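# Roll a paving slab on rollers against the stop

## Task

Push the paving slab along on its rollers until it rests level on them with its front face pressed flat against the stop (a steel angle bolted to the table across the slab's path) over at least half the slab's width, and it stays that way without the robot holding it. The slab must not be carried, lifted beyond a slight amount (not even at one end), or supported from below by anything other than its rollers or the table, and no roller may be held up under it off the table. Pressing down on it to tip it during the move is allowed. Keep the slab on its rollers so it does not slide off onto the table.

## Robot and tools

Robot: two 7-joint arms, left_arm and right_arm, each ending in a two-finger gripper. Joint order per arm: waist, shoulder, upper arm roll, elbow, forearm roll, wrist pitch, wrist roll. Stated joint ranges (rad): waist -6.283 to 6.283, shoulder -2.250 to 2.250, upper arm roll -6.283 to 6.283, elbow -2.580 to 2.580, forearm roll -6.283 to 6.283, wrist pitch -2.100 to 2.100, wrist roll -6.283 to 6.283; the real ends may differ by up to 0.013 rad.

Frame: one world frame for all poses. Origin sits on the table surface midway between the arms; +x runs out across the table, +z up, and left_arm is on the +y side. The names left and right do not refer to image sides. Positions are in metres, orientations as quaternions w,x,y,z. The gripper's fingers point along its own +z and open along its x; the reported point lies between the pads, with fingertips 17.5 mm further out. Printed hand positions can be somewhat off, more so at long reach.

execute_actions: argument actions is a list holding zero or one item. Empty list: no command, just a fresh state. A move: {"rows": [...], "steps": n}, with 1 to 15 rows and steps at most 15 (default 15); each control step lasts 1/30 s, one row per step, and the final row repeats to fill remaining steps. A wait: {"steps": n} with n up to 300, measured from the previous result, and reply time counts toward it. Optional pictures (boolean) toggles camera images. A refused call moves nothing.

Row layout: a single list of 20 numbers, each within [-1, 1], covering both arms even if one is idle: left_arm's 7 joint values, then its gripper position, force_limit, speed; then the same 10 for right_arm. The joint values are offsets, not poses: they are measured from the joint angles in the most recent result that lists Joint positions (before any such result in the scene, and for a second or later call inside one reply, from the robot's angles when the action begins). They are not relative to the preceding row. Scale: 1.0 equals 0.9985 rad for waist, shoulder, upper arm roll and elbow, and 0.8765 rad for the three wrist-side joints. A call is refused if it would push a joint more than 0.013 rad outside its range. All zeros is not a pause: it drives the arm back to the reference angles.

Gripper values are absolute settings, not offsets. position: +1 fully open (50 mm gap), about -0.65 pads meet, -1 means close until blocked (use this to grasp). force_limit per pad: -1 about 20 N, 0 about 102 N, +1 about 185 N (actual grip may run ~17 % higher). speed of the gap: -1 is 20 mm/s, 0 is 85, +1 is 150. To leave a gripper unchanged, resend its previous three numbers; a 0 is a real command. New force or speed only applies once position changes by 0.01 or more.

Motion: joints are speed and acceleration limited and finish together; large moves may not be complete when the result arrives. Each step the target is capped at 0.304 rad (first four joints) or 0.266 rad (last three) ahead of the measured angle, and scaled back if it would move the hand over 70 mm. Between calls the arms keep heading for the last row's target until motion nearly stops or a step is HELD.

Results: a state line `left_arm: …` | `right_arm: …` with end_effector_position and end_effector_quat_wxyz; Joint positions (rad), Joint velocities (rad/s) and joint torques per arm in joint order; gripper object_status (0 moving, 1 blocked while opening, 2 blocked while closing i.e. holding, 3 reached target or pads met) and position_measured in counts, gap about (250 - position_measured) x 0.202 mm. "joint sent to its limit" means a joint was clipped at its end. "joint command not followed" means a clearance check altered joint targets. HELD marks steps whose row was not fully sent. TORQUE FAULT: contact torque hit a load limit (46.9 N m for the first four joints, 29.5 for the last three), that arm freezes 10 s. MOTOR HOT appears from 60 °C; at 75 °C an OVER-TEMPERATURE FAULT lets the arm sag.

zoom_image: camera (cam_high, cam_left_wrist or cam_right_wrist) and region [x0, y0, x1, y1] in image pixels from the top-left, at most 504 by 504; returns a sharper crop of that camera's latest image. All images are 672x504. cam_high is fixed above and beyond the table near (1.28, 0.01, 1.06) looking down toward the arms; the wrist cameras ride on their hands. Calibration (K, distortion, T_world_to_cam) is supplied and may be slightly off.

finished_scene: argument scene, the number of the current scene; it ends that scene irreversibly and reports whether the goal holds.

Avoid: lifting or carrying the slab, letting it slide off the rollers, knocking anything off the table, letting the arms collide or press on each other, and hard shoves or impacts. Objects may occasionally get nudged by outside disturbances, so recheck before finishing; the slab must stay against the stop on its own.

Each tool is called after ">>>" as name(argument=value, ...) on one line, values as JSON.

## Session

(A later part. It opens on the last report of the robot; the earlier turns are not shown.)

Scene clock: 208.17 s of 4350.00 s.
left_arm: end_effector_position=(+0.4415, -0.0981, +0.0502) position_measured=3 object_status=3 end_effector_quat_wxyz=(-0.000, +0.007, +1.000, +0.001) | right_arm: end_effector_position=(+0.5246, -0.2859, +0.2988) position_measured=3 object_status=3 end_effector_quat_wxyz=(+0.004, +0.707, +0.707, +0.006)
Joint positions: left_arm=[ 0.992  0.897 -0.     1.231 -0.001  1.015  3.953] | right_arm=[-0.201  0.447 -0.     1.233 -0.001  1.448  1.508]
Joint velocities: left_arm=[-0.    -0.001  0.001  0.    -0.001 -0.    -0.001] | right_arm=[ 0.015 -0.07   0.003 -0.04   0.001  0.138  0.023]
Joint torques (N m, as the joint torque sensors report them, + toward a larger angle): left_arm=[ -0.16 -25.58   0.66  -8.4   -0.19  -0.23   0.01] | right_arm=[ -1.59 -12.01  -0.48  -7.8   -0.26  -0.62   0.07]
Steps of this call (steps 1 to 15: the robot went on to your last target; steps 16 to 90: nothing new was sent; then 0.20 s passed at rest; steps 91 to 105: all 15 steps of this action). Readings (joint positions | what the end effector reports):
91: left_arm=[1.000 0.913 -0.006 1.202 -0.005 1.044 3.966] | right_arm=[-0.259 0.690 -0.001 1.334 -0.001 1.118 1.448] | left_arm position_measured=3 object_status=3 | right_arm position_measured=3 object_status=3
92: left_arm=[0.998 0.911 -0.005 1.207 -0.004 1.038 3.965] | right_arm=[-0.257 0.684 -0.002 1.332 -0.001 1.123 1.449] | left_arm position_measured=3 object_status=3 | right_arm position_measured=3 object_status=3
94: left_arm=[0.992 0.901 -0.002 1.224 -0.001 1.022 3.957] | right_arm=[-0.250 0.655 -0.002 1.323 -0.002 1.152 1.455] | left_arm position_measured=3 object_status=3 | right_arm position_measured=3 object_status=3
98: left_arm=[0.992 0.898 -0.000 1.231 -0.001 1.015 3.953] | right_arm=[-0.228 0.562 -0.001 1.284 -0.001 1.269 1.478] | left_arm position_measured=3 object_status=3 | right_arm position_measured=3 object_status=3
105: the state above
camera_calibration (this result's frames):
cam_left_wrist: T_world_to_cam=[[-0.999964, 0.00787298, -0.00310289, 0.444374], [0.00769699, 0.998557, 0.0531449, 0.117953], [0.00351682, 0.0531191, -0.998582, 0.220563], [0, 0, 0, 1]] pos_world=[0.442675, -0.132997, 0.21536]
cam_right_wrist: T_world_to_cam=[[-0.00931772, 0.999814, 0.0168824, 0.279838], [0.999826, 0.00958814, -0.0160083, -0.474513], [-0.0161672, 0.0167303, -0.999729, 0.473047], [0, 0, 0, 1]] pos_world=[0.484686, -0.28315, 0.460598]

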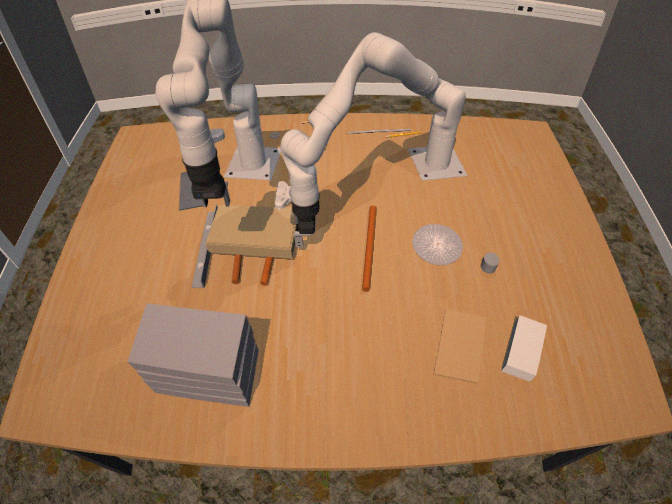

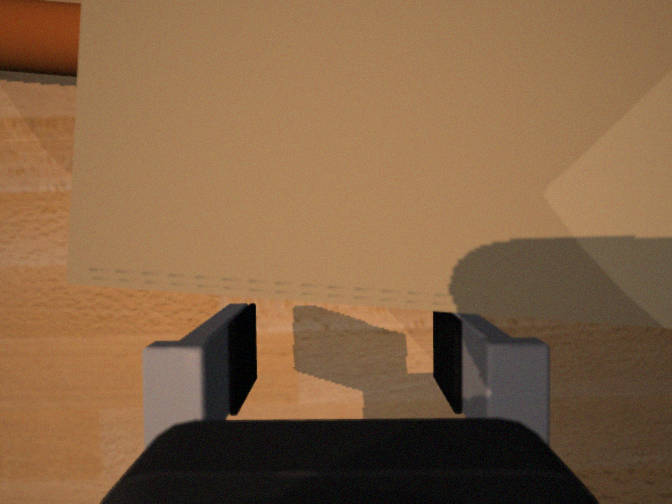

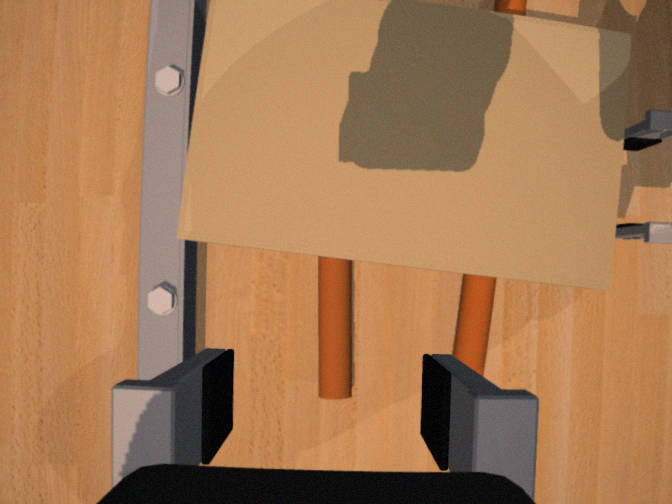

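>>> execute_actions(actions=[{"rows":[[0.002,0.002,0,-0.005,0,0.003,0.002,1,0,1,0,0,0,0,0,0,0,1,0,1],[0.004,0.005,0,-0.01,0,0.005,0.004,1,0,1,0,0,0,0,0,0,0,1,0,1],[0.006,0.007,0,-0.015,0,0.008,0.006,1,0,1,0,0,0,0,0,0,0,1,0,1],[0.008,0.009,0,-0.02,0,0.01,0.008,1,0,1,0,0,0,0,0,0,0,1,0,1],[0.011,0.008,0,-0.017,0,0.008,0.012,1,0,1,0,0,0,0,0,0,0,1,0,1],[0.014,0.007,0,-0.015,0,0.007,0.015,1,0,1,0,0,0,0,0,0,0,1,0,1],[0.017,0.006,0,-0.012,0,0.005,0.019,1,0,1,0,0,0,0,0,0,0,1,0,1],[0.02,0.005,0,-0.01,0,0.004,0.022,1,0,1,0,0,0,0,0,0,0,1,0,1],[0.023,0.004,0,-0.007,0,0.002,0.026,1,0,1,0,0,0,0,0,0,0,1,0,1],[0.026,0.002,0,-0.005,0,0.001,0.029,1,0,1,0,0,0,0,0,0,0,1,0,1],[0.029,0.001,0,-0.002,0,-0.001,0.033,1,0,1,0,0,0,0,0,0,0,1,0,1],[0.032,0,0,0,0,-0.002,0.036,1,0,1,0,0,0,0,0,0,0,1,0,1],[0.035,-0.001,0,0.003,0,-0.004,0.04,1,0,1,0,0,0,0,0,0,0,1,0,1],[0.038,-0.002,0,0.005,0,-0.005,0.043,1,0,1,0,0,0,0,0,0,0,1,0,1],[0.04,-0.003,0,0.008,0,-0.007,0.047,1,0,1,0,0,0,0,0,0,0,1,0,1]],"steps":15}])

>>> execute_actions(actions=[{"steps":15}])

Scene clock: 218.53 s of 4350.00 s.
left_arm: end_effector_position=(+0.4329, -0.1014, +0.0493) position_measured=3 object_status=3 end_effector_quat_wxyz=(+0.003, +0.001, +1.000, +0.007) | right_arm: end_effector_position=(+0.5246, -0.2859, +0.2988) position_measured=3 object_status=3 end_effector_quat_wxyz=(+0.004, +0.707, +0.707, +0.006)
Joint positions: left_arm=[ 1.019  0.895 -0.01   1.238 -0.008  1.016  3.988] | right_arm=[-0.201  0.447 -0.     1.233 -0.001  1.448  1.508]
Joint velocities: left_arm=[ 0.071 -0.035  0.006  0.084  0.003 -0.035  0.093] | right_arm=[-0.  0. -0.  0. -0. -0.  0.]
Joint torques (N m, as the joint torque sensors report them, + toward a larger angle): left_arm=[  6.48 -24.3    7.66 -11.74   3.31  -2.66   0.13] | right_arm=[ -0.19 -19.49   0.27  -9.81  -0.01   0.     0.03]
Steps of this call (steps 1 to 15: the robot went on to your last target; steps 16 to 90: nothing new was sent; then 6.87 s passed at rest; steps 91 to 105: all 15 steps of this action). Readings (joint positions | what the end effector reports):
91: left_arm=[0.993 0.897 -0.000 1.230 -0.001 1.016 3.953] | right_arm=[-0.199 0.442 -0.001 1.234 -0.001 1.450 1.509] | left_arm position_measured=3 object_status=3 | right_arm position_measured=3 object_status=3
92: left_arm=[0.994 0.899 -0.001 1.227 -0.001 1.018 3.954] | right_arm=[-0.200 0.445 -0.000 1.233 -0.001 1.449 1.509] | left_arm position_measured=3 object_status=3 | right_arm position_measured=3 object_status=3
94: left_arm=[0.996 0.903 -0.003 1.221 -0.003 1.024 3.956] | right_arm=[-0.200 0.446 -0.000 1.233 -0.001 1.448 1.509] | left_arm position_measured=3 object_status=3 | right_arm position_measured=3 object_status=3
98: left_arm=[1.003 0.902 -0.007 1.221 -0.007 1.024 3.967] | right_arm=[-0.201 0.447 -0.000 1.233 -0.001 1.448 1.508] | left_arm position_measured=3 object_status=3 | right_arm position_measured=3 object_status=3
105: the state above
camera_calibration (this result's frames):
cam_left_wrist: T_world_to_cam=[[-0.999949, -0.00251797, -0.00982698, 0.435002], [-0.0031613, 0.997814, 0.0660094, 0.125271], [0.00963929, 0.0660371, -0.997771, 0.218532], [0, 0, 0, 1]] pos_world=[0.433269, -0.138333, 0.214051]
cam_right_wrist: T_world_to_cam=[[-0.00931202, 0.999814, 0.0168839, 0.279837], [0.999826, 0.00958219, -0.0159922, -0.47452], [-0.016151, 0.016732, -0.99973, 0.473046], [0, 0, 0, 1]] pos_world=[0.484683, -0.283153, 0.460604]

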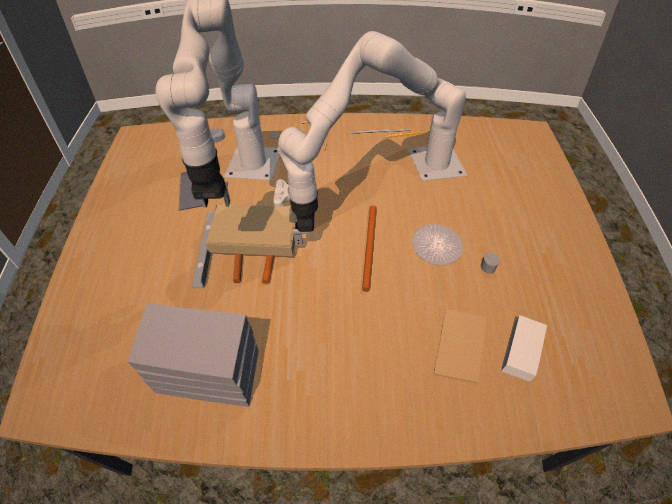

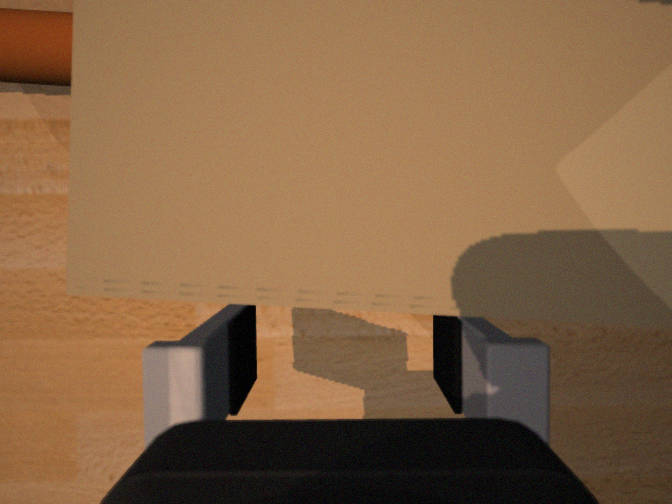

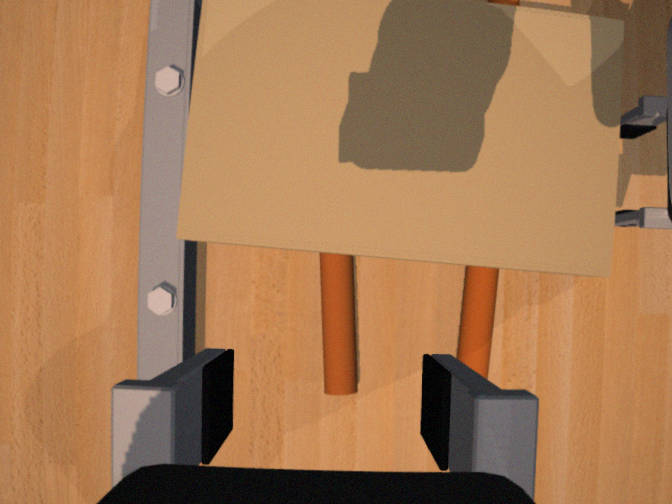

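Scene clock: 219.03 s of 4350.00 s.
left_arm: end_effector_position=(+0.4301, -0.1022, +0.0493) position_measured=3 object_status=3 end_effector_quat_wxyz=(+0.003, +0.001, +1.000, +0.007) | right_arm: end_effector_position=(+0.5246, -0.2859, +0.2988) position_measured=3 object_status=3 end_effector_quat_wxyz=(+0.004, +0.707, +0.707, +0.006)
Joint positions: left_arm=[ 1.023  0.893 -0.009  1.242 -0.008  1.014  3.993] | right_arm=[-0.201  0.447 -0.     1.233 -0.001  1.448  1.508]
Joint velocities: left_arm=[ 0.     0.     0.     0.     0.    -0.001  0.   ] | right_arm=[ 0.    -0.     0.     0.     0.    -0.001 -0.   ]
Joint torques (N m, as the joint torque sensors report them, + toward a larger angle): left_arm=[  7.31 -24.55   7.18 -11.08   3.13  -2.8    0.37] | right_arm=[ -0.05 -19.92  -0.04  -9.67  -0.1   -0.07   0.12]
Steps of this call (steps 1 to 15: the robot went on to your last target). Readings (joint positions | what the end effector reports):
1: left_arm=[1.021 0.894 -0.009 1.240 -0.008 1.015 3.991] | right_arm=[-0.201 0.447 -0.000 1.233 -0.001 1.448 1.508] | left_arm position_measured=3 object_status=3 | right_arm position_measured=3 object_status=3
2: left_arm=[1.022 0.893 -0.009 1.241 -0.008 1.015 3.992] | right_arm=[-0.201 0.447 -0.000 1.233 -0.001 1.448 1.508] | left_arm position_measured=3 object_status=3 | right_arm position_measured=3 object_status=3
4: left_arm=[1.023 0.893 -0.009 1.242 -0.008 1.014 3.993] | right_arm=[-0.201 0.447 -0.000 1.233 -0.001 1.448 1.508] | left_arm position_measured=3 object_status=3 | right_arm position_measured=3 object_status=3
8: left_arm=[1.023 0.893 -0.009 1.242 -0.008 1.014 3.993] | right_arm=[-0.201 0.447 -0.000 1.233 -0.001 1.448 1.508] | left_arm position_measured=3 object_status=3 | right_arm position_measured=3 object_status=3
15: the state above
All arms were judged still, so your last target was given up. Only a new action makes them travel on or press farther. Fingers that are still opening or closing keep moving.
camera_calibration (this result's frames):
cam_left_wrist: T_world_to_cam=[[-0.999953, -0.00355124, -0.0090109, 0.432033], [-0.00413835, 0.997811, 0.0659968, 0.126534], [0.0087568, 0.066031, -0.997779, 0.218949], [0, 0, 0, 1]] pos_world=[0.430619, -0.13918, 0.214004]
cam_right_wrist: T_world_to_cam=[[-0.00931737, 0.999814, 0.0168822, 0.279838], [0.999826, 0.00958776, -0.0160072, -0.474515], [-0.016166, 0.0167302, -0.999729, 0.473046], [0, 0, 0, 1]] pos_world=[0.484687, -0.28315, 0.460598]

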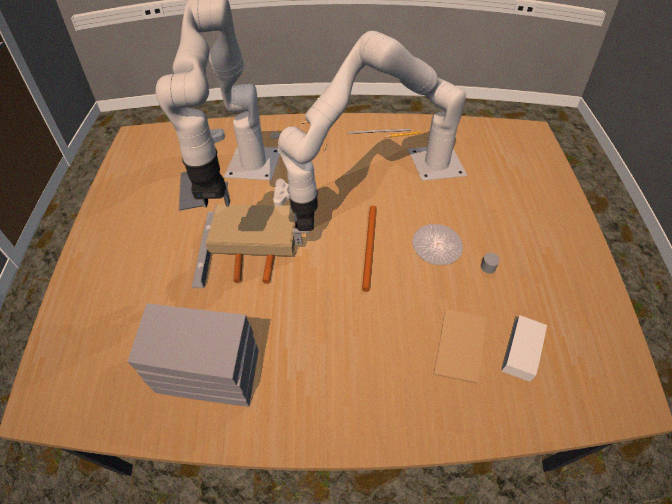

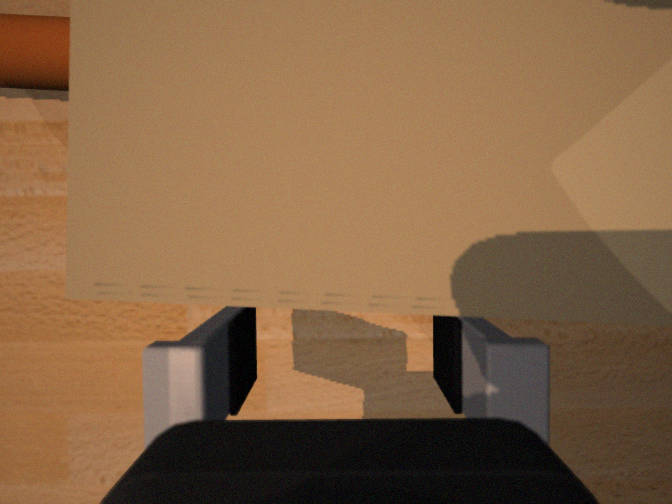

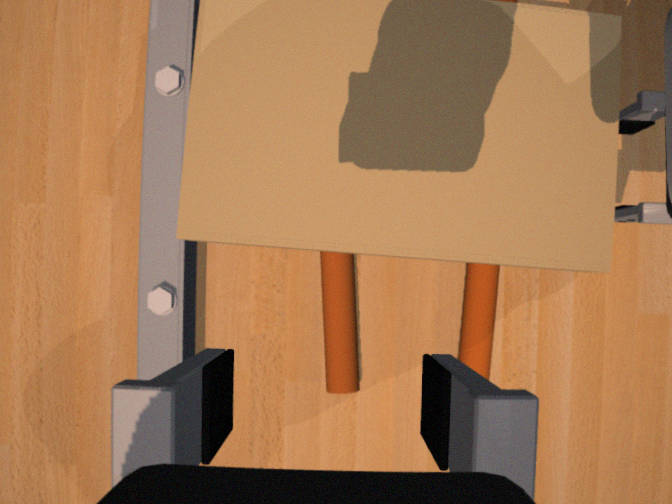

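>>> execute_actions(actions=[{"rows":[[0.01,0.001,0,-0.003,0,-0.006,0.002,1,0,1,0,0,0,0,0,0,0,1,0,1],[0.012,0,0,-0.001,0,-0.007,0.004,1,0,1,0,0,0,0,0,0,0,1,0,1],[0.014,-0.001,0,0.001,0,-0.009,0.006,1,0,1,0,0,0,0,0,0,0,1,0,1],[0.016,-0.002,0,0.003,0,-0.01,0.008,1,0,1,0,0,0,0,0,0,0,1,0,1],[0.018,-0.003,0,0.006,0,-0.012,0.011,1,0,1,0,0,0,0,0,0,0,1,0,1],[0.02,-0.004,0,0.008,0,-0.013,0.013,1,0,1,0,0,0,0,0,0,0,1,0,1],[0.022,-0.005,0,0.01,0,-0.015,0.015,1,0,1,0,0,0,0,0,0,0,1,0,1],[0.024,-0.006,0,0.013,0,-0.016,0.018,1,0,1,0,0,0,0,0,0,0,1,0,1],[0.026,-0.007,0,0.015,0,-0.018,0.02,1,0,1,0,0,0,0,0,0,0,1,0,1],[0.027,-0.0085,0,0.0175,0,-0.019,0.022,1,0,1,0,0,0,0,0,0,0,1,0,1]],"steps":15}])

>>> execute_actions(actions=[{"steps":15}])

Scene clock: 223.00 s of 4350.00 s.
left_arm: end_effector_position=(+0.4232, -0.1024, +0.0484) position_measured=3 object_status=3 end_effector_quat_wxyz=(+0.007, +0.000, +1.000, +0.011) | right_arm: end_effector_position=(+0.5246, -0.2859, +0.2988) position_measured=3 object_status=3 end_effector_quat_wxyz=(+0.004, +0.707, +0.707, +0.006)
Joint positions: left_arm=[ 1.042  0.885 -0.017  1.263 -0.014  1.001  4.012] | right_arm=[-0.201  0.447 -0.     1.233 -0.001  1.448  1.508]
Joint velocities: left_arm=[ 0.004 -0.002 -0.002  0.003 -0.001 -0.002  0.   ] | right_arm=[ 0.     0.     0.001  0.     0.    -0.     0.   ]
Joint torques (N m, as the joint torque sensors report them, + toward a larger angle): left_arm=[  6.26 -25.2    5.62 -10.65   2.47  -1.94   0.18] | right_arm=[  0.13 -19.83   0.02  -9.83  -0.11   0.01   0.01]
Steps of this call (steps 1 to 90: nothing new was sent; then 0.47 s passed at rest; steps 91 to 105: all 15 steps of this action). Readings (joint positions | what the end effector reports):
91: left_arm=[1.024 0.893 -0.010 1.242 -0.008 1.014 3.993] | right_arm=[-0.201 0.447 -0.000 1.233 -0.001 1.448 1.508] | left_arm position_measured=3 object_status=3 | right_arm position_measured=3 object_status=3
92: left_arm=[1.025 0.892 -0.012 1.243 -0.009 1.014 3.994] | right_arm=[-0.201 0.447 -0.000 1.233 -0.001 1.448 1.508] | left_arm position_measured=3 object_status=3 | right_arm position_measured=3 object_status=3
94: left_arm=[1.030 0.891 -0.015 1.245 -0.012 1.010 3.997] | right_arm=[-0.201 0.447 -0.000 1.233 -0.001 1.448 1.508] | left_arm position_measured=3 object_status=3 | right_arm position_measured=3 object_status=3
98: left_arm=[1.037 0.888 -0.017 1.254 -0.014 1.005 4.005] | right_arm=[-0.201 0.447 -0.000 1.233 -0.001 1.448 1.508] | left_arm position_measured=3 object_status=3 | right_arm position_measured=3 object_status=3
105: the state above
camera_calibration (this result's frames):
cam_left_wrist: T_world_to_cam=[[-0.999831, -0.00486523, -0.0177286, 0.425395], [-0.00613631, 0.99736, 0.0723626, 0.127262], [0.0173297, 0.0724592, -0.997221, 0.215144], [0, 0, 0, 1]] pos_world=[0.422376, -0.140445, 0.212879]
cam_right_wrist: T_world_to_cam=[[-0.00931738, 0.999814, 0.0168821, 0.279838], [0.999826, 0.00958776, -0.0160065, -0.474516], [-0.0161654, 0.01673, -0.999729, 0.473044], [0, 0, 0, 1]] pos_world=[0.484688, -0.28315, 0.460597]

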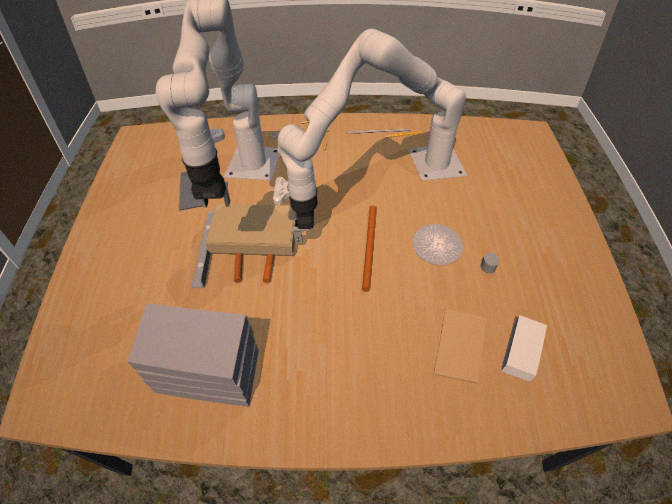

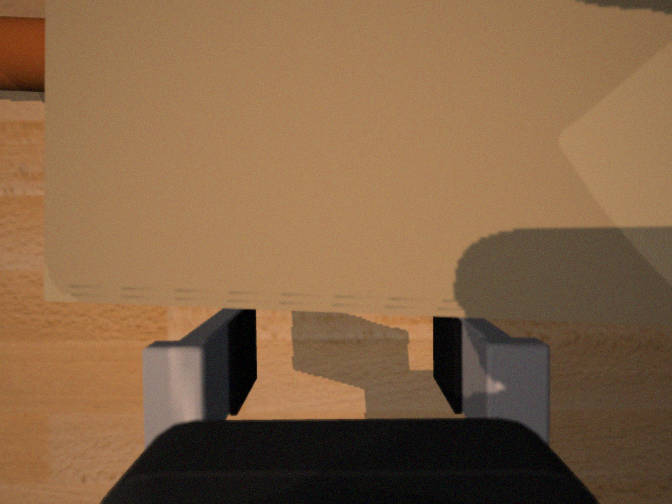

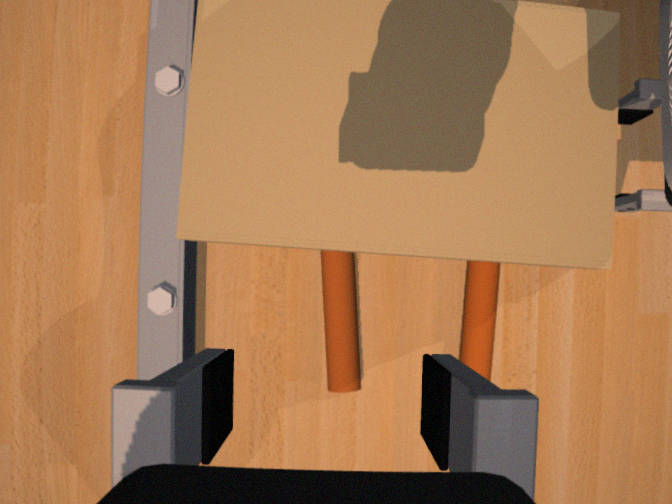

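Scene clock: 223.50 s of 4350.00 s.
left_arm: end_effector_position=(+0.4232, -0.1024, +0.0484) position_measured=3 object_status=3 end_effector_quat_wxyz=(+0.007, +0.000, +1.000, +0.011) | right_arm: end_effector_position=(+0.5246, -0.2859, +0.2988) position_measured=3 object_status=3 end_effector_quat_wxyz=(+0.004, +0.707, +0.707, +0.006)
Joint positions: left_arm=[ 1.043  0.885 -0.017  1.263 -0.014  1.001  4.012] | right_arm=[-0.201  0.447 -0.     1.233 -0.001  1.448  1.508]
Joint velocities: left_arm=[-0.     0.    -0.     0.001  0.    -0.    -0.   ] | right_arm=[ 0.    -0.     0.    -0.     0.    -0.001  0.   ]
Joint torques (N m, as the joint torque sensors report them, + toward a larger angle): left_arm=[  5.87 -25.41   5.9  -10.8    2.78  -1.88   0.31] | right_arm=[  0.23 -20.18   0.    -9.73   0.01   0.1    0.21]
Steps of this call (steps 1 to 15: the robot went on to your last target). Readings (joint positions | what the end effector reports):
1: left_arm=[1.042 0.885 -0.017 1.263 -0.014 1.001 4.012] | right_arm=[-0.201 0.447 -0.000 1.233 -0.001 1.448 1.508] | left_arm position_measured=3 object_status=3 | right_arm position_measured=3 object_status=3
2: left_arm=[1.043 0.885 -0.017 1.263 -0.014 1.001 4.012] | right_arm=[-0.201 0.447 -0.000 1.233 -0.001 1.448 1.508] | left_arm position_measured=3 object_status=3 | right_arm position_measured=3 object_status=3
4: left_arm=[1.043 0.885 -0.017 1.263 -0.014 1.001 4.012] | right_arm=[-0.201 0.447 -0.000 1.233 -0.001 1.448 1.508] | left_arm position_measured=3 object_status=3 | right_arm position_measured=3 object_status=3
8: left_arm=[1.043 0.885 -0.017 1.263 -0.014 1.001 4.012] | right_arm=[-0.201 0.447 -0.000 1.233 -0.001 1.448 1.508] | left_arm position_measured=3 object_status=3 | right_arm position_measured=3 object_status=3
15: the state above
All arms were judged still, so your last target was given up. Only a new action makes them travel on or press farther. Fingers that are still opening or closing keep moving.
camera_calibration (this result's frames):
cam_left_wrist: T_world_to_cam=[[-0.999827, -0.00468562, -0.0180257, 0.425416], [-0.00598025, 0.997354, 0.072452, 0.127202], [0.0176385, 0.0725472, -0.997209, 0.215038], [0, 0, 0, 1]] pos_world=[0.42231, -0.140472, 0.21289]
cam_right_wrist: T_world_to_cam=[[-0.00931735, 0.999814, 0.0168822, 0.279838], [0.999826, 0.00958774, -0.0160064, -0.474516], [-0.0161653, 0.0167301, -0.999729, 0.473044], [0, 0, 0, 1]] pos_world=[0.484688, -0.28315, 0.460597]

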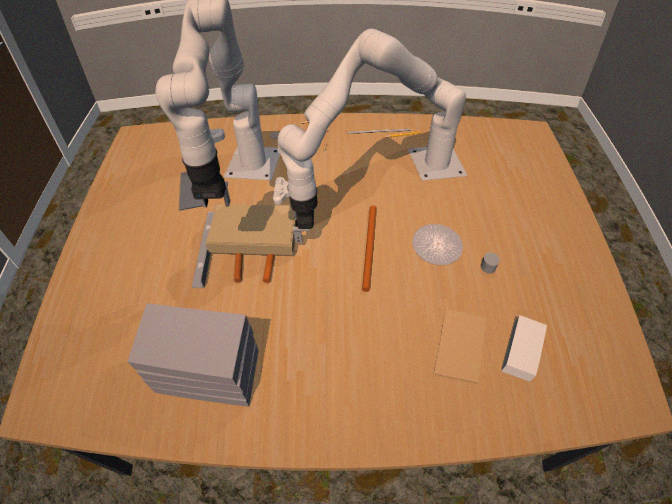

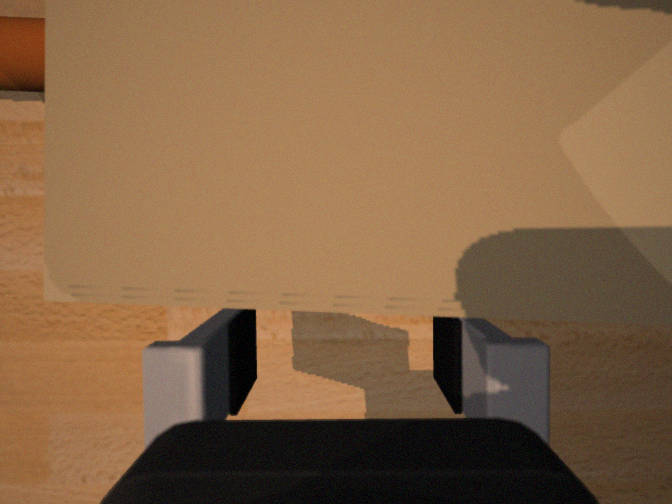

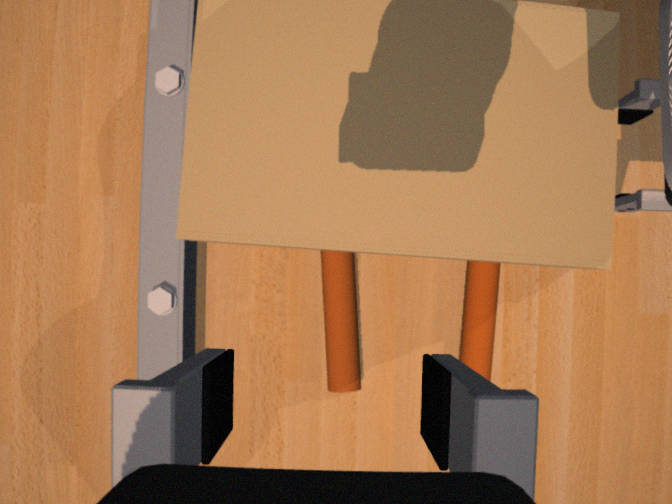

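>>> zoom_image(camera="cam_right_wrist", region=[130,0,290,270])

Region (130, 0, 290, 270) of cam_right_wrist's 672x504 image, scaled by 1.867; it fills the left 299 columns of this view, and the rest is white.

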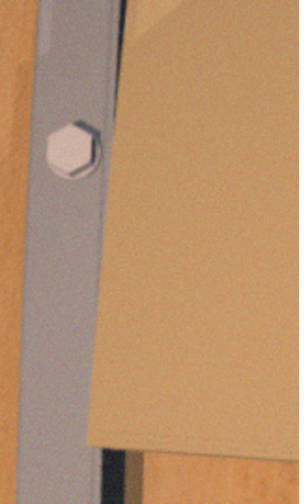

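>>> execute_actions(actions=[{"rows":[[0.008,-0.001,0.002,-0.002,0.002,-0.005,0.01,1,0,1,0,0,0,0,0,0,0,1,0,1],[0.009,-0.002,0.004,0,0.004,-0.006,0.02,1,0,1,0,0,0,0,0,0,0,1,0,1],[0.01,-0.002,0.006,0.001,0.006,-0.007,0.03,1,0,1,0,0,0,0,0,0,0,1,0,1],[0.012,-0.003,0.008,0.003,0.008,-0.008,0.04,1,0,1,0,0,0,0,0,0,0,1,0,1],[0.013,-0.004,0.01,0.004,0.01,-0.009,0.05,1,0,1,0,0,0,0,0,0,0,1,0,1],[0.014,-0.004,0.012,0.006,0.012,-0.01,0.06,1,0,1,0,0,0,0,0,0,0,1,0,1],[0.016,-0.005,0.014,0.007,0.014,-0.011,0.07,1,0,1,0,0,0,0,0,0,0,1,0,1],[0.017,-0.006,0.016,0.009,0.016,-0.012,0.08,1,0,1,0,0,0,0,0,0,0,1,0,1],[0.019,-0.007,0.017,0.011,0.016,-0.013,0.088,1,0,1,0,0,0,0,0,0,0,1,0,1],[0.021,-0.008,0.017,0.013,0.016,-0.015,0.096,1,0,1,0,0,0,0,0,0,0,1,0,1]],"steps":15}])

>>> execute_actions(actions=[{"steps":10}])

Scene clock: 232.87 s of 4350.00 s.
left_arm: end_effector_position=(+0.4102, -0.1050, +0.0480) position_measured=3 object_status=3 end_effector_quat_wxyz=(+0.000, -0.035, +0.999, +0.010) | right_arm: end_effector_position=(+0.5246, -0.2859, +0.2988) position_measured=3 object_status=3 end_effector_quat_wxyz=(+0.004, +0.707, +0.707, +0.006)
Joint positions: left_arm=[ 1.054  0.876 -0.009  1.283 -0.007  0.998  4.095] | right_arm=[-0.201  0.447 -0.     1.233 -0.001  1.448  1.508]
Joint velocities: left_arm=[ 0.003 -0.002 -0.003  0.004  0.    -0.003  0.002] | right_arm=[ 0. -0.  0.  0.  0. -0.  0.]
Joint torques (N m, as the joint torque sensors report them, + toward a larger angle): left_arm=[  7.08 -25.24   6.61 -14.25   3.42  -5.03   0.68] | right_arm=[ -0.02 -19.94  -0.01  -9.36  -0.08   0.08   0.27]
Steps of this call (steps 1 to 90: nothing new was sent; then 5.87 s passed at rest; steps 91 to 105: all 15 steps of this action). Readings (joint positions | what the end effector reports):
91: left_arm=[1.043 0.885 -0.018 1.263 -0.014 1.001 4.013] | right_arm=[-0.201 0.447 -0.000 1.233 -0.001 1.448 1.508] | left_arm position_measured=3 object_status=3 | right_arm position_measured=3 object_status=3
92: left_arm=[1.044 0.884 -0.019 1.264 -0.014 1.000 4.017] | right_arm=[-0.201 0.447 -0.000 1.233 -0.001 1.448 1.508] | left_arm position_measured=3 object_status=3 | right_arm position_measured=3 object_status=3
94: left_arm=[1.046 0.883 -0.019 1.266 -0.015 0.999 4.032] | right_arm=[-0.201 0.447 -0.000 1.233 -0.001 1.448 1.508] | left_arm position_measured=3 object_status=3 | right_arm position_measured=3 object_status=3
98: left_arm=[1.048 0.880 -0.015 1.274 -0.011 0.999 4.066] | right_arm=[-0.201 0.447 -0.000 1.233 -0.001 1.448 1.508] | left_arm position_measured=3 object_status=3 | right_arm position_measured=3 object_status=3
105: the state above
camera_calibration (this result's frames):
cam_left_wrist: T_world_to_cam=[[-0.997214, -0.0744075, -0.00522202, 0.403371], [-0.0745905, 0.994644, 0.0715469, 0.15764], [-0.000129574, 0.0717371, -0.997424, 0.222244], [0, 0, 0, 1]] pos_world=[0.414035, -0.142725, 0.212499]
cam_right_wrist: T_world_to_cam=[[-0.00931722, 0.999814, 0.016882, 0.279838], [0.999826, 0.00958759, -0.0160056, -0.474518], [-0.0161645, 0.0167299, -0.999729, 0.473043], [0, 0, 0, 1]] pos_world=[0.484689, -0.28315, 0.460596]

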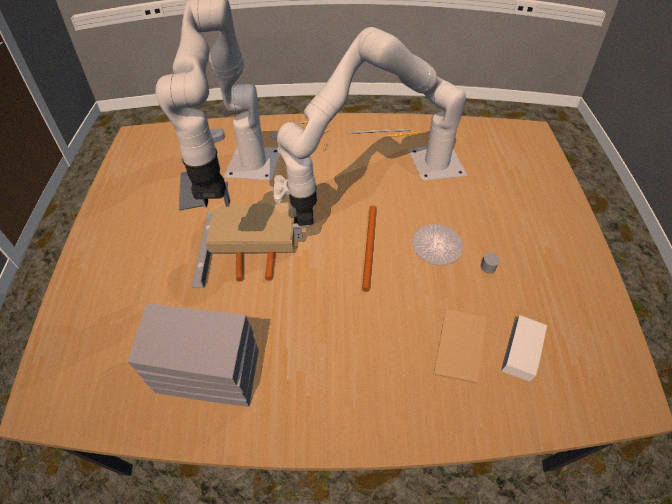

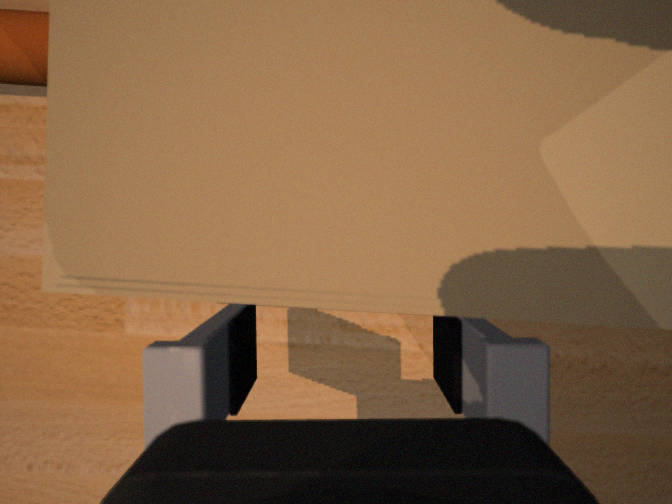

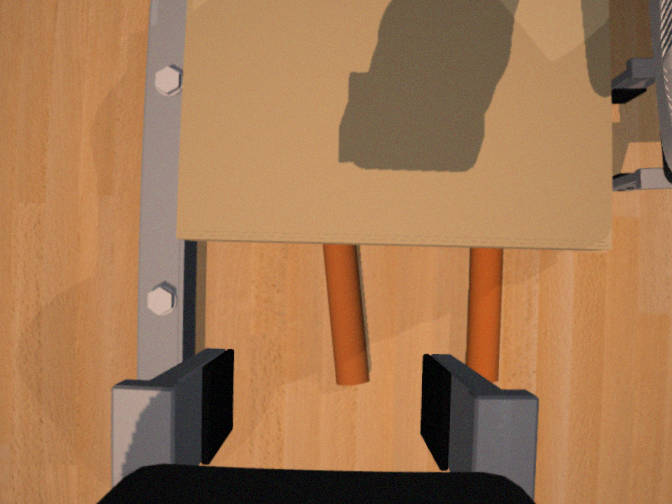

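Scene clock: 233.20 s of 4350.00 s.
left_arm: end_effector_position=(+0.4102, -0.1050, +0.0480) position_measured=3 object_status=3 end_effector_quat_wxyz=(+0.001, -0.035, +0.999, +0.010) | right_arm: end_effector_position=(+0.5246, -0.2859, +0.2988) position_measured=3 object_status=3 end_effector_quat_wxyz=(+0.004, +0.707, +0.707, +0.006)
Joint positions: left_arm=[ 1.055  0.876 -0.009  1.283 -0.007  0.997  4.095] | right_arm=[-0.201  0.447 -0.     1.233 -0.001  1.448  1.508]
Joint velocities: left_arm=[ 0.    -0.    -0.001  0.    -0.    -0.001 -0.   ] | right_arm=[-0. -0.  0. -0.  0. -0.  0.]
Joint torques (N m, as the joint torque sensors report them, + toward a larger angle): left_arm=[  7.05 -25.07   7.2  -14.19   3.57  -5.06   0.73] | right_arm=[ -0.15 -19.88   0.13  -9.6    0.06  -0.04   0.29]
Steps of this call (steps 1 to 10: the robot went on to your last target). Readings (joint positions | what the end effector reports):
1: left_arm=[1.054 0.876 -0.009 1.283 -0.007 0.998 4.095] | right_arm=[-0.201 0.447 -0.000 1.233 -0.001 1.448 1.508] | left_arm position_measured=3 object_status=3 | right_arm position_measured=3 object_status=3
2: left_arm=[1.055 0.876 -0.009 1.283 -0.007 0.997 4.095] | right_arm=[-0.201 0.447 -0.000 1.233 -0.001 1.448 1.508] | left_arm position_measured=3 object_status=3 | right_arm position_measured=3 object_status=3
4: left_arm=[1.055 0.876 -0.009 1.283 -0.007 0.997 4.095] | right_arm=[-0.201 0.447 -0.000 1.233 -0.001 1.448 1.508] | left_arm position_measured=3 object_status=3 | right_arm position_measured=3 object_status=3
8: left_arm=[1.055 0.876 -0.009 1.283 -0.007 0.997 4.095] | right_arm=[-0.201 0.447 -0.000 1.233 -0.001 1.448 1.508] | left_arm position_measured=3 object_status=3 | right_arm position_measured=3 object_status=3
10: the state above
camera_calibration (this result's frames):
cam_left_wrist: T_world_to_cam=[[-0.997219, -0.0743289, -0.00549985, 0.403391], [-0.074532, 0.994647, 0.0715761, 0.15762], [0.000150229, 0.0717869, -0.99742, 0.222149], [0, 0, 0, 1]] pos_world=[0.413983, -0.14274, 0.212512]
cam_right_wrist: T_world_to_cam=[[-0.00931716, 0.999814, 0.0168821, 0.279838], [0.999826, 0.00958753, -0.0160057, -0.474518], [-0.0161646, 0.01673, -0.999729, 0.473043], [0, 0, 0, 1]] pos_world=[0.484689, -0.28315, 0.460596]

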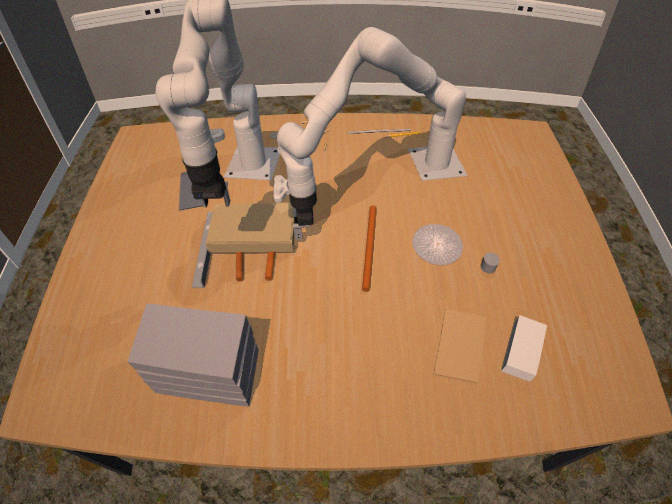

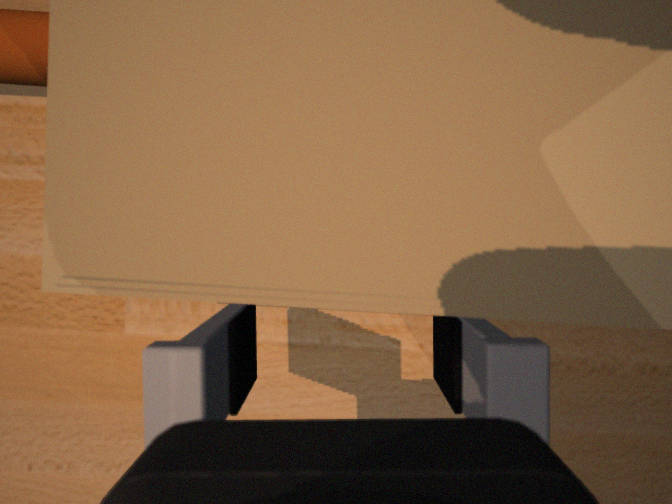

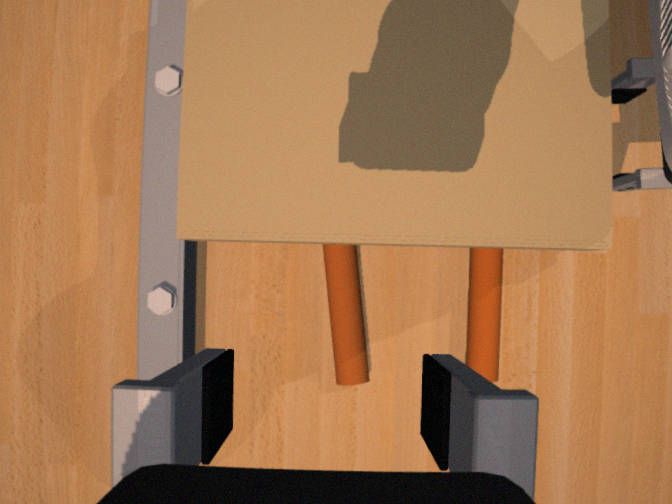

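>>> execute_actions(actions=[{"rows":[[-0.004,-0.005,0.003,0.012,0.003,-0.009,-0.006,1,0,1,0,0,0,0,0,0,0,1,0,1],[-0.009,-0.011,0.006,0.023,0.005,-0.018,-0.012,1,0,1,0,0,0,0,0,0,0,1,0,1],[-0.014,-0.017,0.009,0.035,0.008,-0.027,-0.019,1,0,1,0,0,0,0,0,0,0,1,0,1],[-0.018,-0.022,0.009,0.046,0.008,-0.036,-0.025,1,0,1,0,0,0,0,0,0,0,1,0,1],[-0.027,-0.033,0.009,0.069,0.008,-0.054,-0.038,1,0,1,0,0,0,0,0,0,0,1,0,1],[-0.036,-0.044,0.009,0.092,0.008,-0.072,-0.05,1,0,1,0,0,0,0,0,0,0,1,0,1],[-0.036,-0.044,0.009,0.092,0.008,-0.072,-0.05,1,0,1,0,0,0,0,0,0,0,1,0,1],[-0.036,-0.044,0.009,0.092,0.008,-0.072,-0.05,1,0,1,0,0,0,0,0,0,0,1,0,1],[-0.036,-0.044,0.009,0.092,0.008,-0.072,-0.05,1,0,1,0,0,0,0,0,0,0,1,0,1],[-0.05,-0.15,0.009,0.03,0.008,0.12,-0.066,1,0,1,0,0,0,0,0,0,0,1,0,1]],"steps":15}])

>>> execute_actions(actions=[{"steps":20}])

Scene clock: 238.03 s of 4350.00 s.
left_arm: end_effector_position=(+0.4140, -0.0793, +0.1047) position_measured=3 object_status=3 end_effector_quat_wxyz=(+0.001, -0.030, +1.000, -0.000) | right_arm: end_effector_position=(+0.5246, -0.2859, +0.2988) position_measured=3 object_status=3 end_effector_quat_wxyz=(+0.004, +0.707, +0.707, +0.006)
Joint positions: left_arm=[ 1.008  0.754 -0.001  1.335 -0.     1.051  4.04 ] | right_arm=[-0.201  0.447 -0.     1.233 -0.001  1.448  1.508]
Joint velocities: left_arm=[-0.051 -0.487 -0.001 -0.419 -0.001  0.924 -0.054] | right_arm=[-0.001  0.     0.    -0.     0.    -0.    -0.   ]
Joint torques (N m, as the joint torque sensors report them, + toward a larger angle): left_arm=[  0.39 -18.72   0.6   -6.4    0.18  -0.16   0.03] | right_arm=[ -0.34 -19.61   0.19  -9.78   0.13  -0.02   0.04]
Steps of this call (steps 1 to 15: the robot went on to your last target; steps 16 to 90: nothing new was sent; then 1.33 s passed at rest; steps 91 to 105: all 15 steps of this action). Readings (joint positions | what the end effector reports):
91: left_arm=[1.054 0.876 -0.009 1.284 -0.007 0.997 4.095] | right_arm=[-0.201 0.447 -0.000 1.233 -0.001 1.448 1.508] | left_arm position_measured=3 object_status=3 | right_arm position_measured=3 object_status=3
92: left_arm=[1.050 0.874 -0.008 1.288 -0.005 0.994 4.094] | right_arm=[-0.201 0.447 -0.000 1.233 -0.001 1.448 1.508] | left_arm position_measured=3 object_status=3 | right_arm position_measured=3 object_status=3
94: left_arm=[1.043 0.865 -0.004 1.306 -0.002 0.984 4.086] | right_arm=[-0.201 0.447 -0.000 1.233 -0.001 1.448 1.508] | left_arm position_measured=3 object_status=3 | right_arm position_measured=3 object_status=3
98: left_arm=[1.025 0.840 -0.000 1.357 -0.000 0.947 4.060] | right_arm=[-0.201 0.447 -0.000 1.233 -0.001 1.448 1.508] | left_arm position_measured=3 object_status=3 | right_arm position_measured=3 object_status=3
105: the state above
camera_calibration (this result's frames):
cam_left_wrist: T_world_to_cam=[[-0.997904, -0.0645007, -0.00518323, 0.410508], [-0.0646804, 0.996632, 0.050411, 0.126546], [0.00191422, 0.0506406, -0.998715, 0.274582], [0, 0, 0, 1]] pos_world=[0.417307, -0.113546, 0.269978]
cam_right_wrist: T_world_to_cam=[[-0.00931719, 0.999814, 0.0168819, 0.279838], [0.999826, 0.00958755, -0.0160049, -0.474519], [-0.0161638, 0.0167298, -0.999729, 0.473042], [0, 0, 0, 1]] pos_world=[0.48469, -0.28315, 0.460595]

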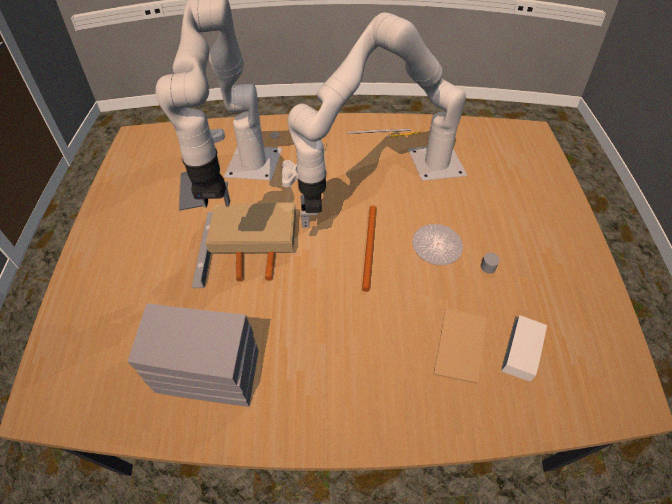

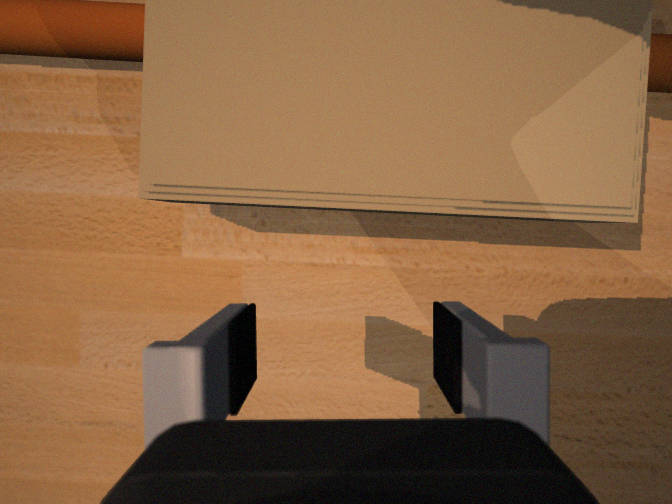

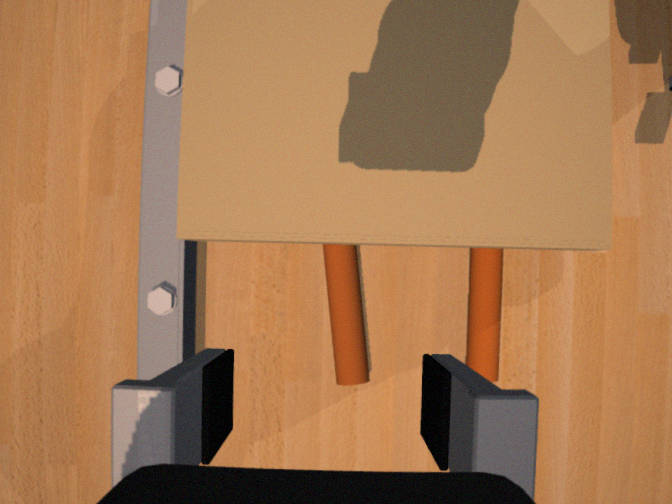

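Scene clock: 238.70 s of 4350.00 s.
left_arm: end_effector_position=(+0.4139, -0.0767, +0.1262) position_measured=3 object_status=3 end_effector_quat_wxyz=(-0.000, -0.030, +1.000, +0.001) | right_arm: end_effector_position=(+0.5246, -0.2859, +0.2988) position_measured=3 object_status=3 end_effector_quat_wxyz=(+0.004, +0.707, +0.707, +0.006)
Joint positions: left_arm=[ 1.005  0.727 -0.     1.313 -0.     1.103  4.037] | right_arm=[-0.201  0.447 -0.     1.233 -0.001  1.448  1.508]
Joint velocities: left_arm=[-0.    -0.    -0.     0.001 -0.    -0.001  0.001] | right_arm=[ 0. -0.  0.  0. -0.  0. -0.]
Joint torques (N m, as the joint torque sensors report them, + toward a larger angle): left_arm=[  0.13 -23.35   0.41  -8.64  -0.09  -0.12   0.04] | right_arm=[ -0.08 -19.96  -0.12  -9.94  -0.12  -0.01   0.07]
Steps of this call (steps 1 to 20: the robot went on to your last target). Readings (joint positions | what the end effector reports):
1: left_arm=[1.007 0.741 -0.001 1.323 -0.000 1.077 4.039] | right_arm=[-0.201 0.447 -0.000 1.233 -0.001 1.448 1.508] | left_arm position_measured=3 object_status=3 | right_arm position_measured=3 object_status=3
2: left_arm=[1.006 0.733 -0.001 1.316 -0.001 1.093 4.038] | right_arm=[-0.201 0.447 -0.000 1.233 -0.001 1.448 1.508] | left_arm position_measured=3 object_status=3 | right_arm position_measured=3 object_status=3
4: left_arm=[1.005 0.729 -0.001 1.313 -0.000 1.102 4.037] | right_arm=[-0.201 0.447 -0.000 1.233 -0.001 1.448 1.508] | left_arm position_measured=3 object_status=3 | right_arm position_measured=3 object_status=3
8: left_arm=[1.005 0.727 -0.000 1.313 -0.000 1.103 4.037] | right_arm=[-0.201 0.447 -0.000 1.233 -0.001 1.448 1.508] | left_arm position_measured=3 object_status=3 | right_arm position_measured=3 object_status=3
20: the state above
camera_calibration (this result's frames):
cam_left_wrist: T_world_to_cam=[[-0.997903, -0.0646413, -0.0034084, 0.410419], [-0.0647311, 0.996532, 0.0522887, 0.1226], [0.0000165685, 0.0523997, -0.998626, 0.296856], [0, 0, 0, 1]] pos_world=[0.41749, -0.1112, 0.291436]
cam_right_wrist: T_world_to_cam=[[-0.00931719, 0.999814, 0.016882, 0.279838], [0.999826, 0.00958754, -0.0160048, -0.474519], [-0.0161637, 0.0167299, -0.999729, 0.473042], [0, 0, 0, 1]] pos_world=[0.48469, -0.28315, 0.460595]

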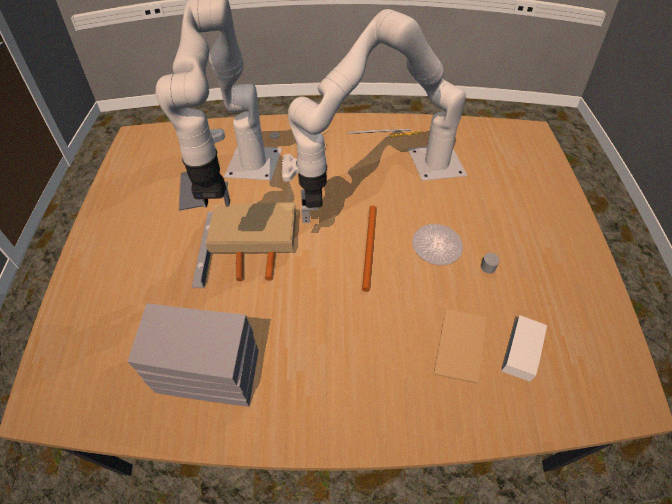

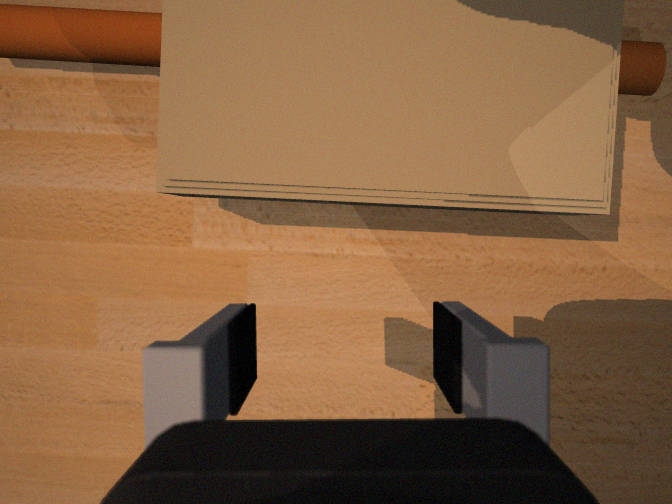

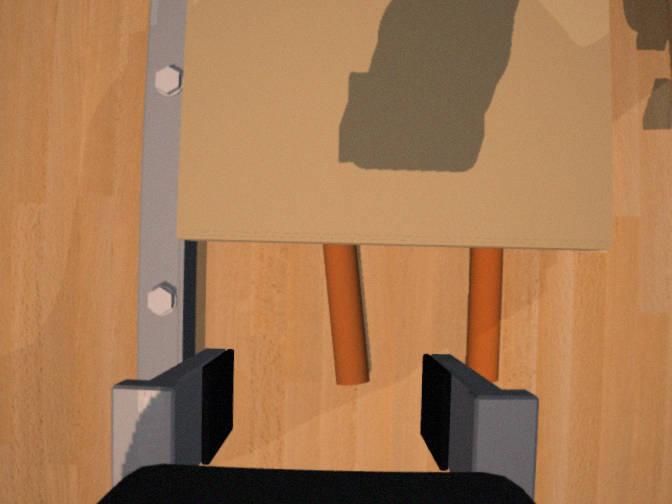

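The slab stayed in place after I backed the arm off, and it looks flat against the stop.

>>> finished_scene(scene=2)

The scene is finished: the task was done.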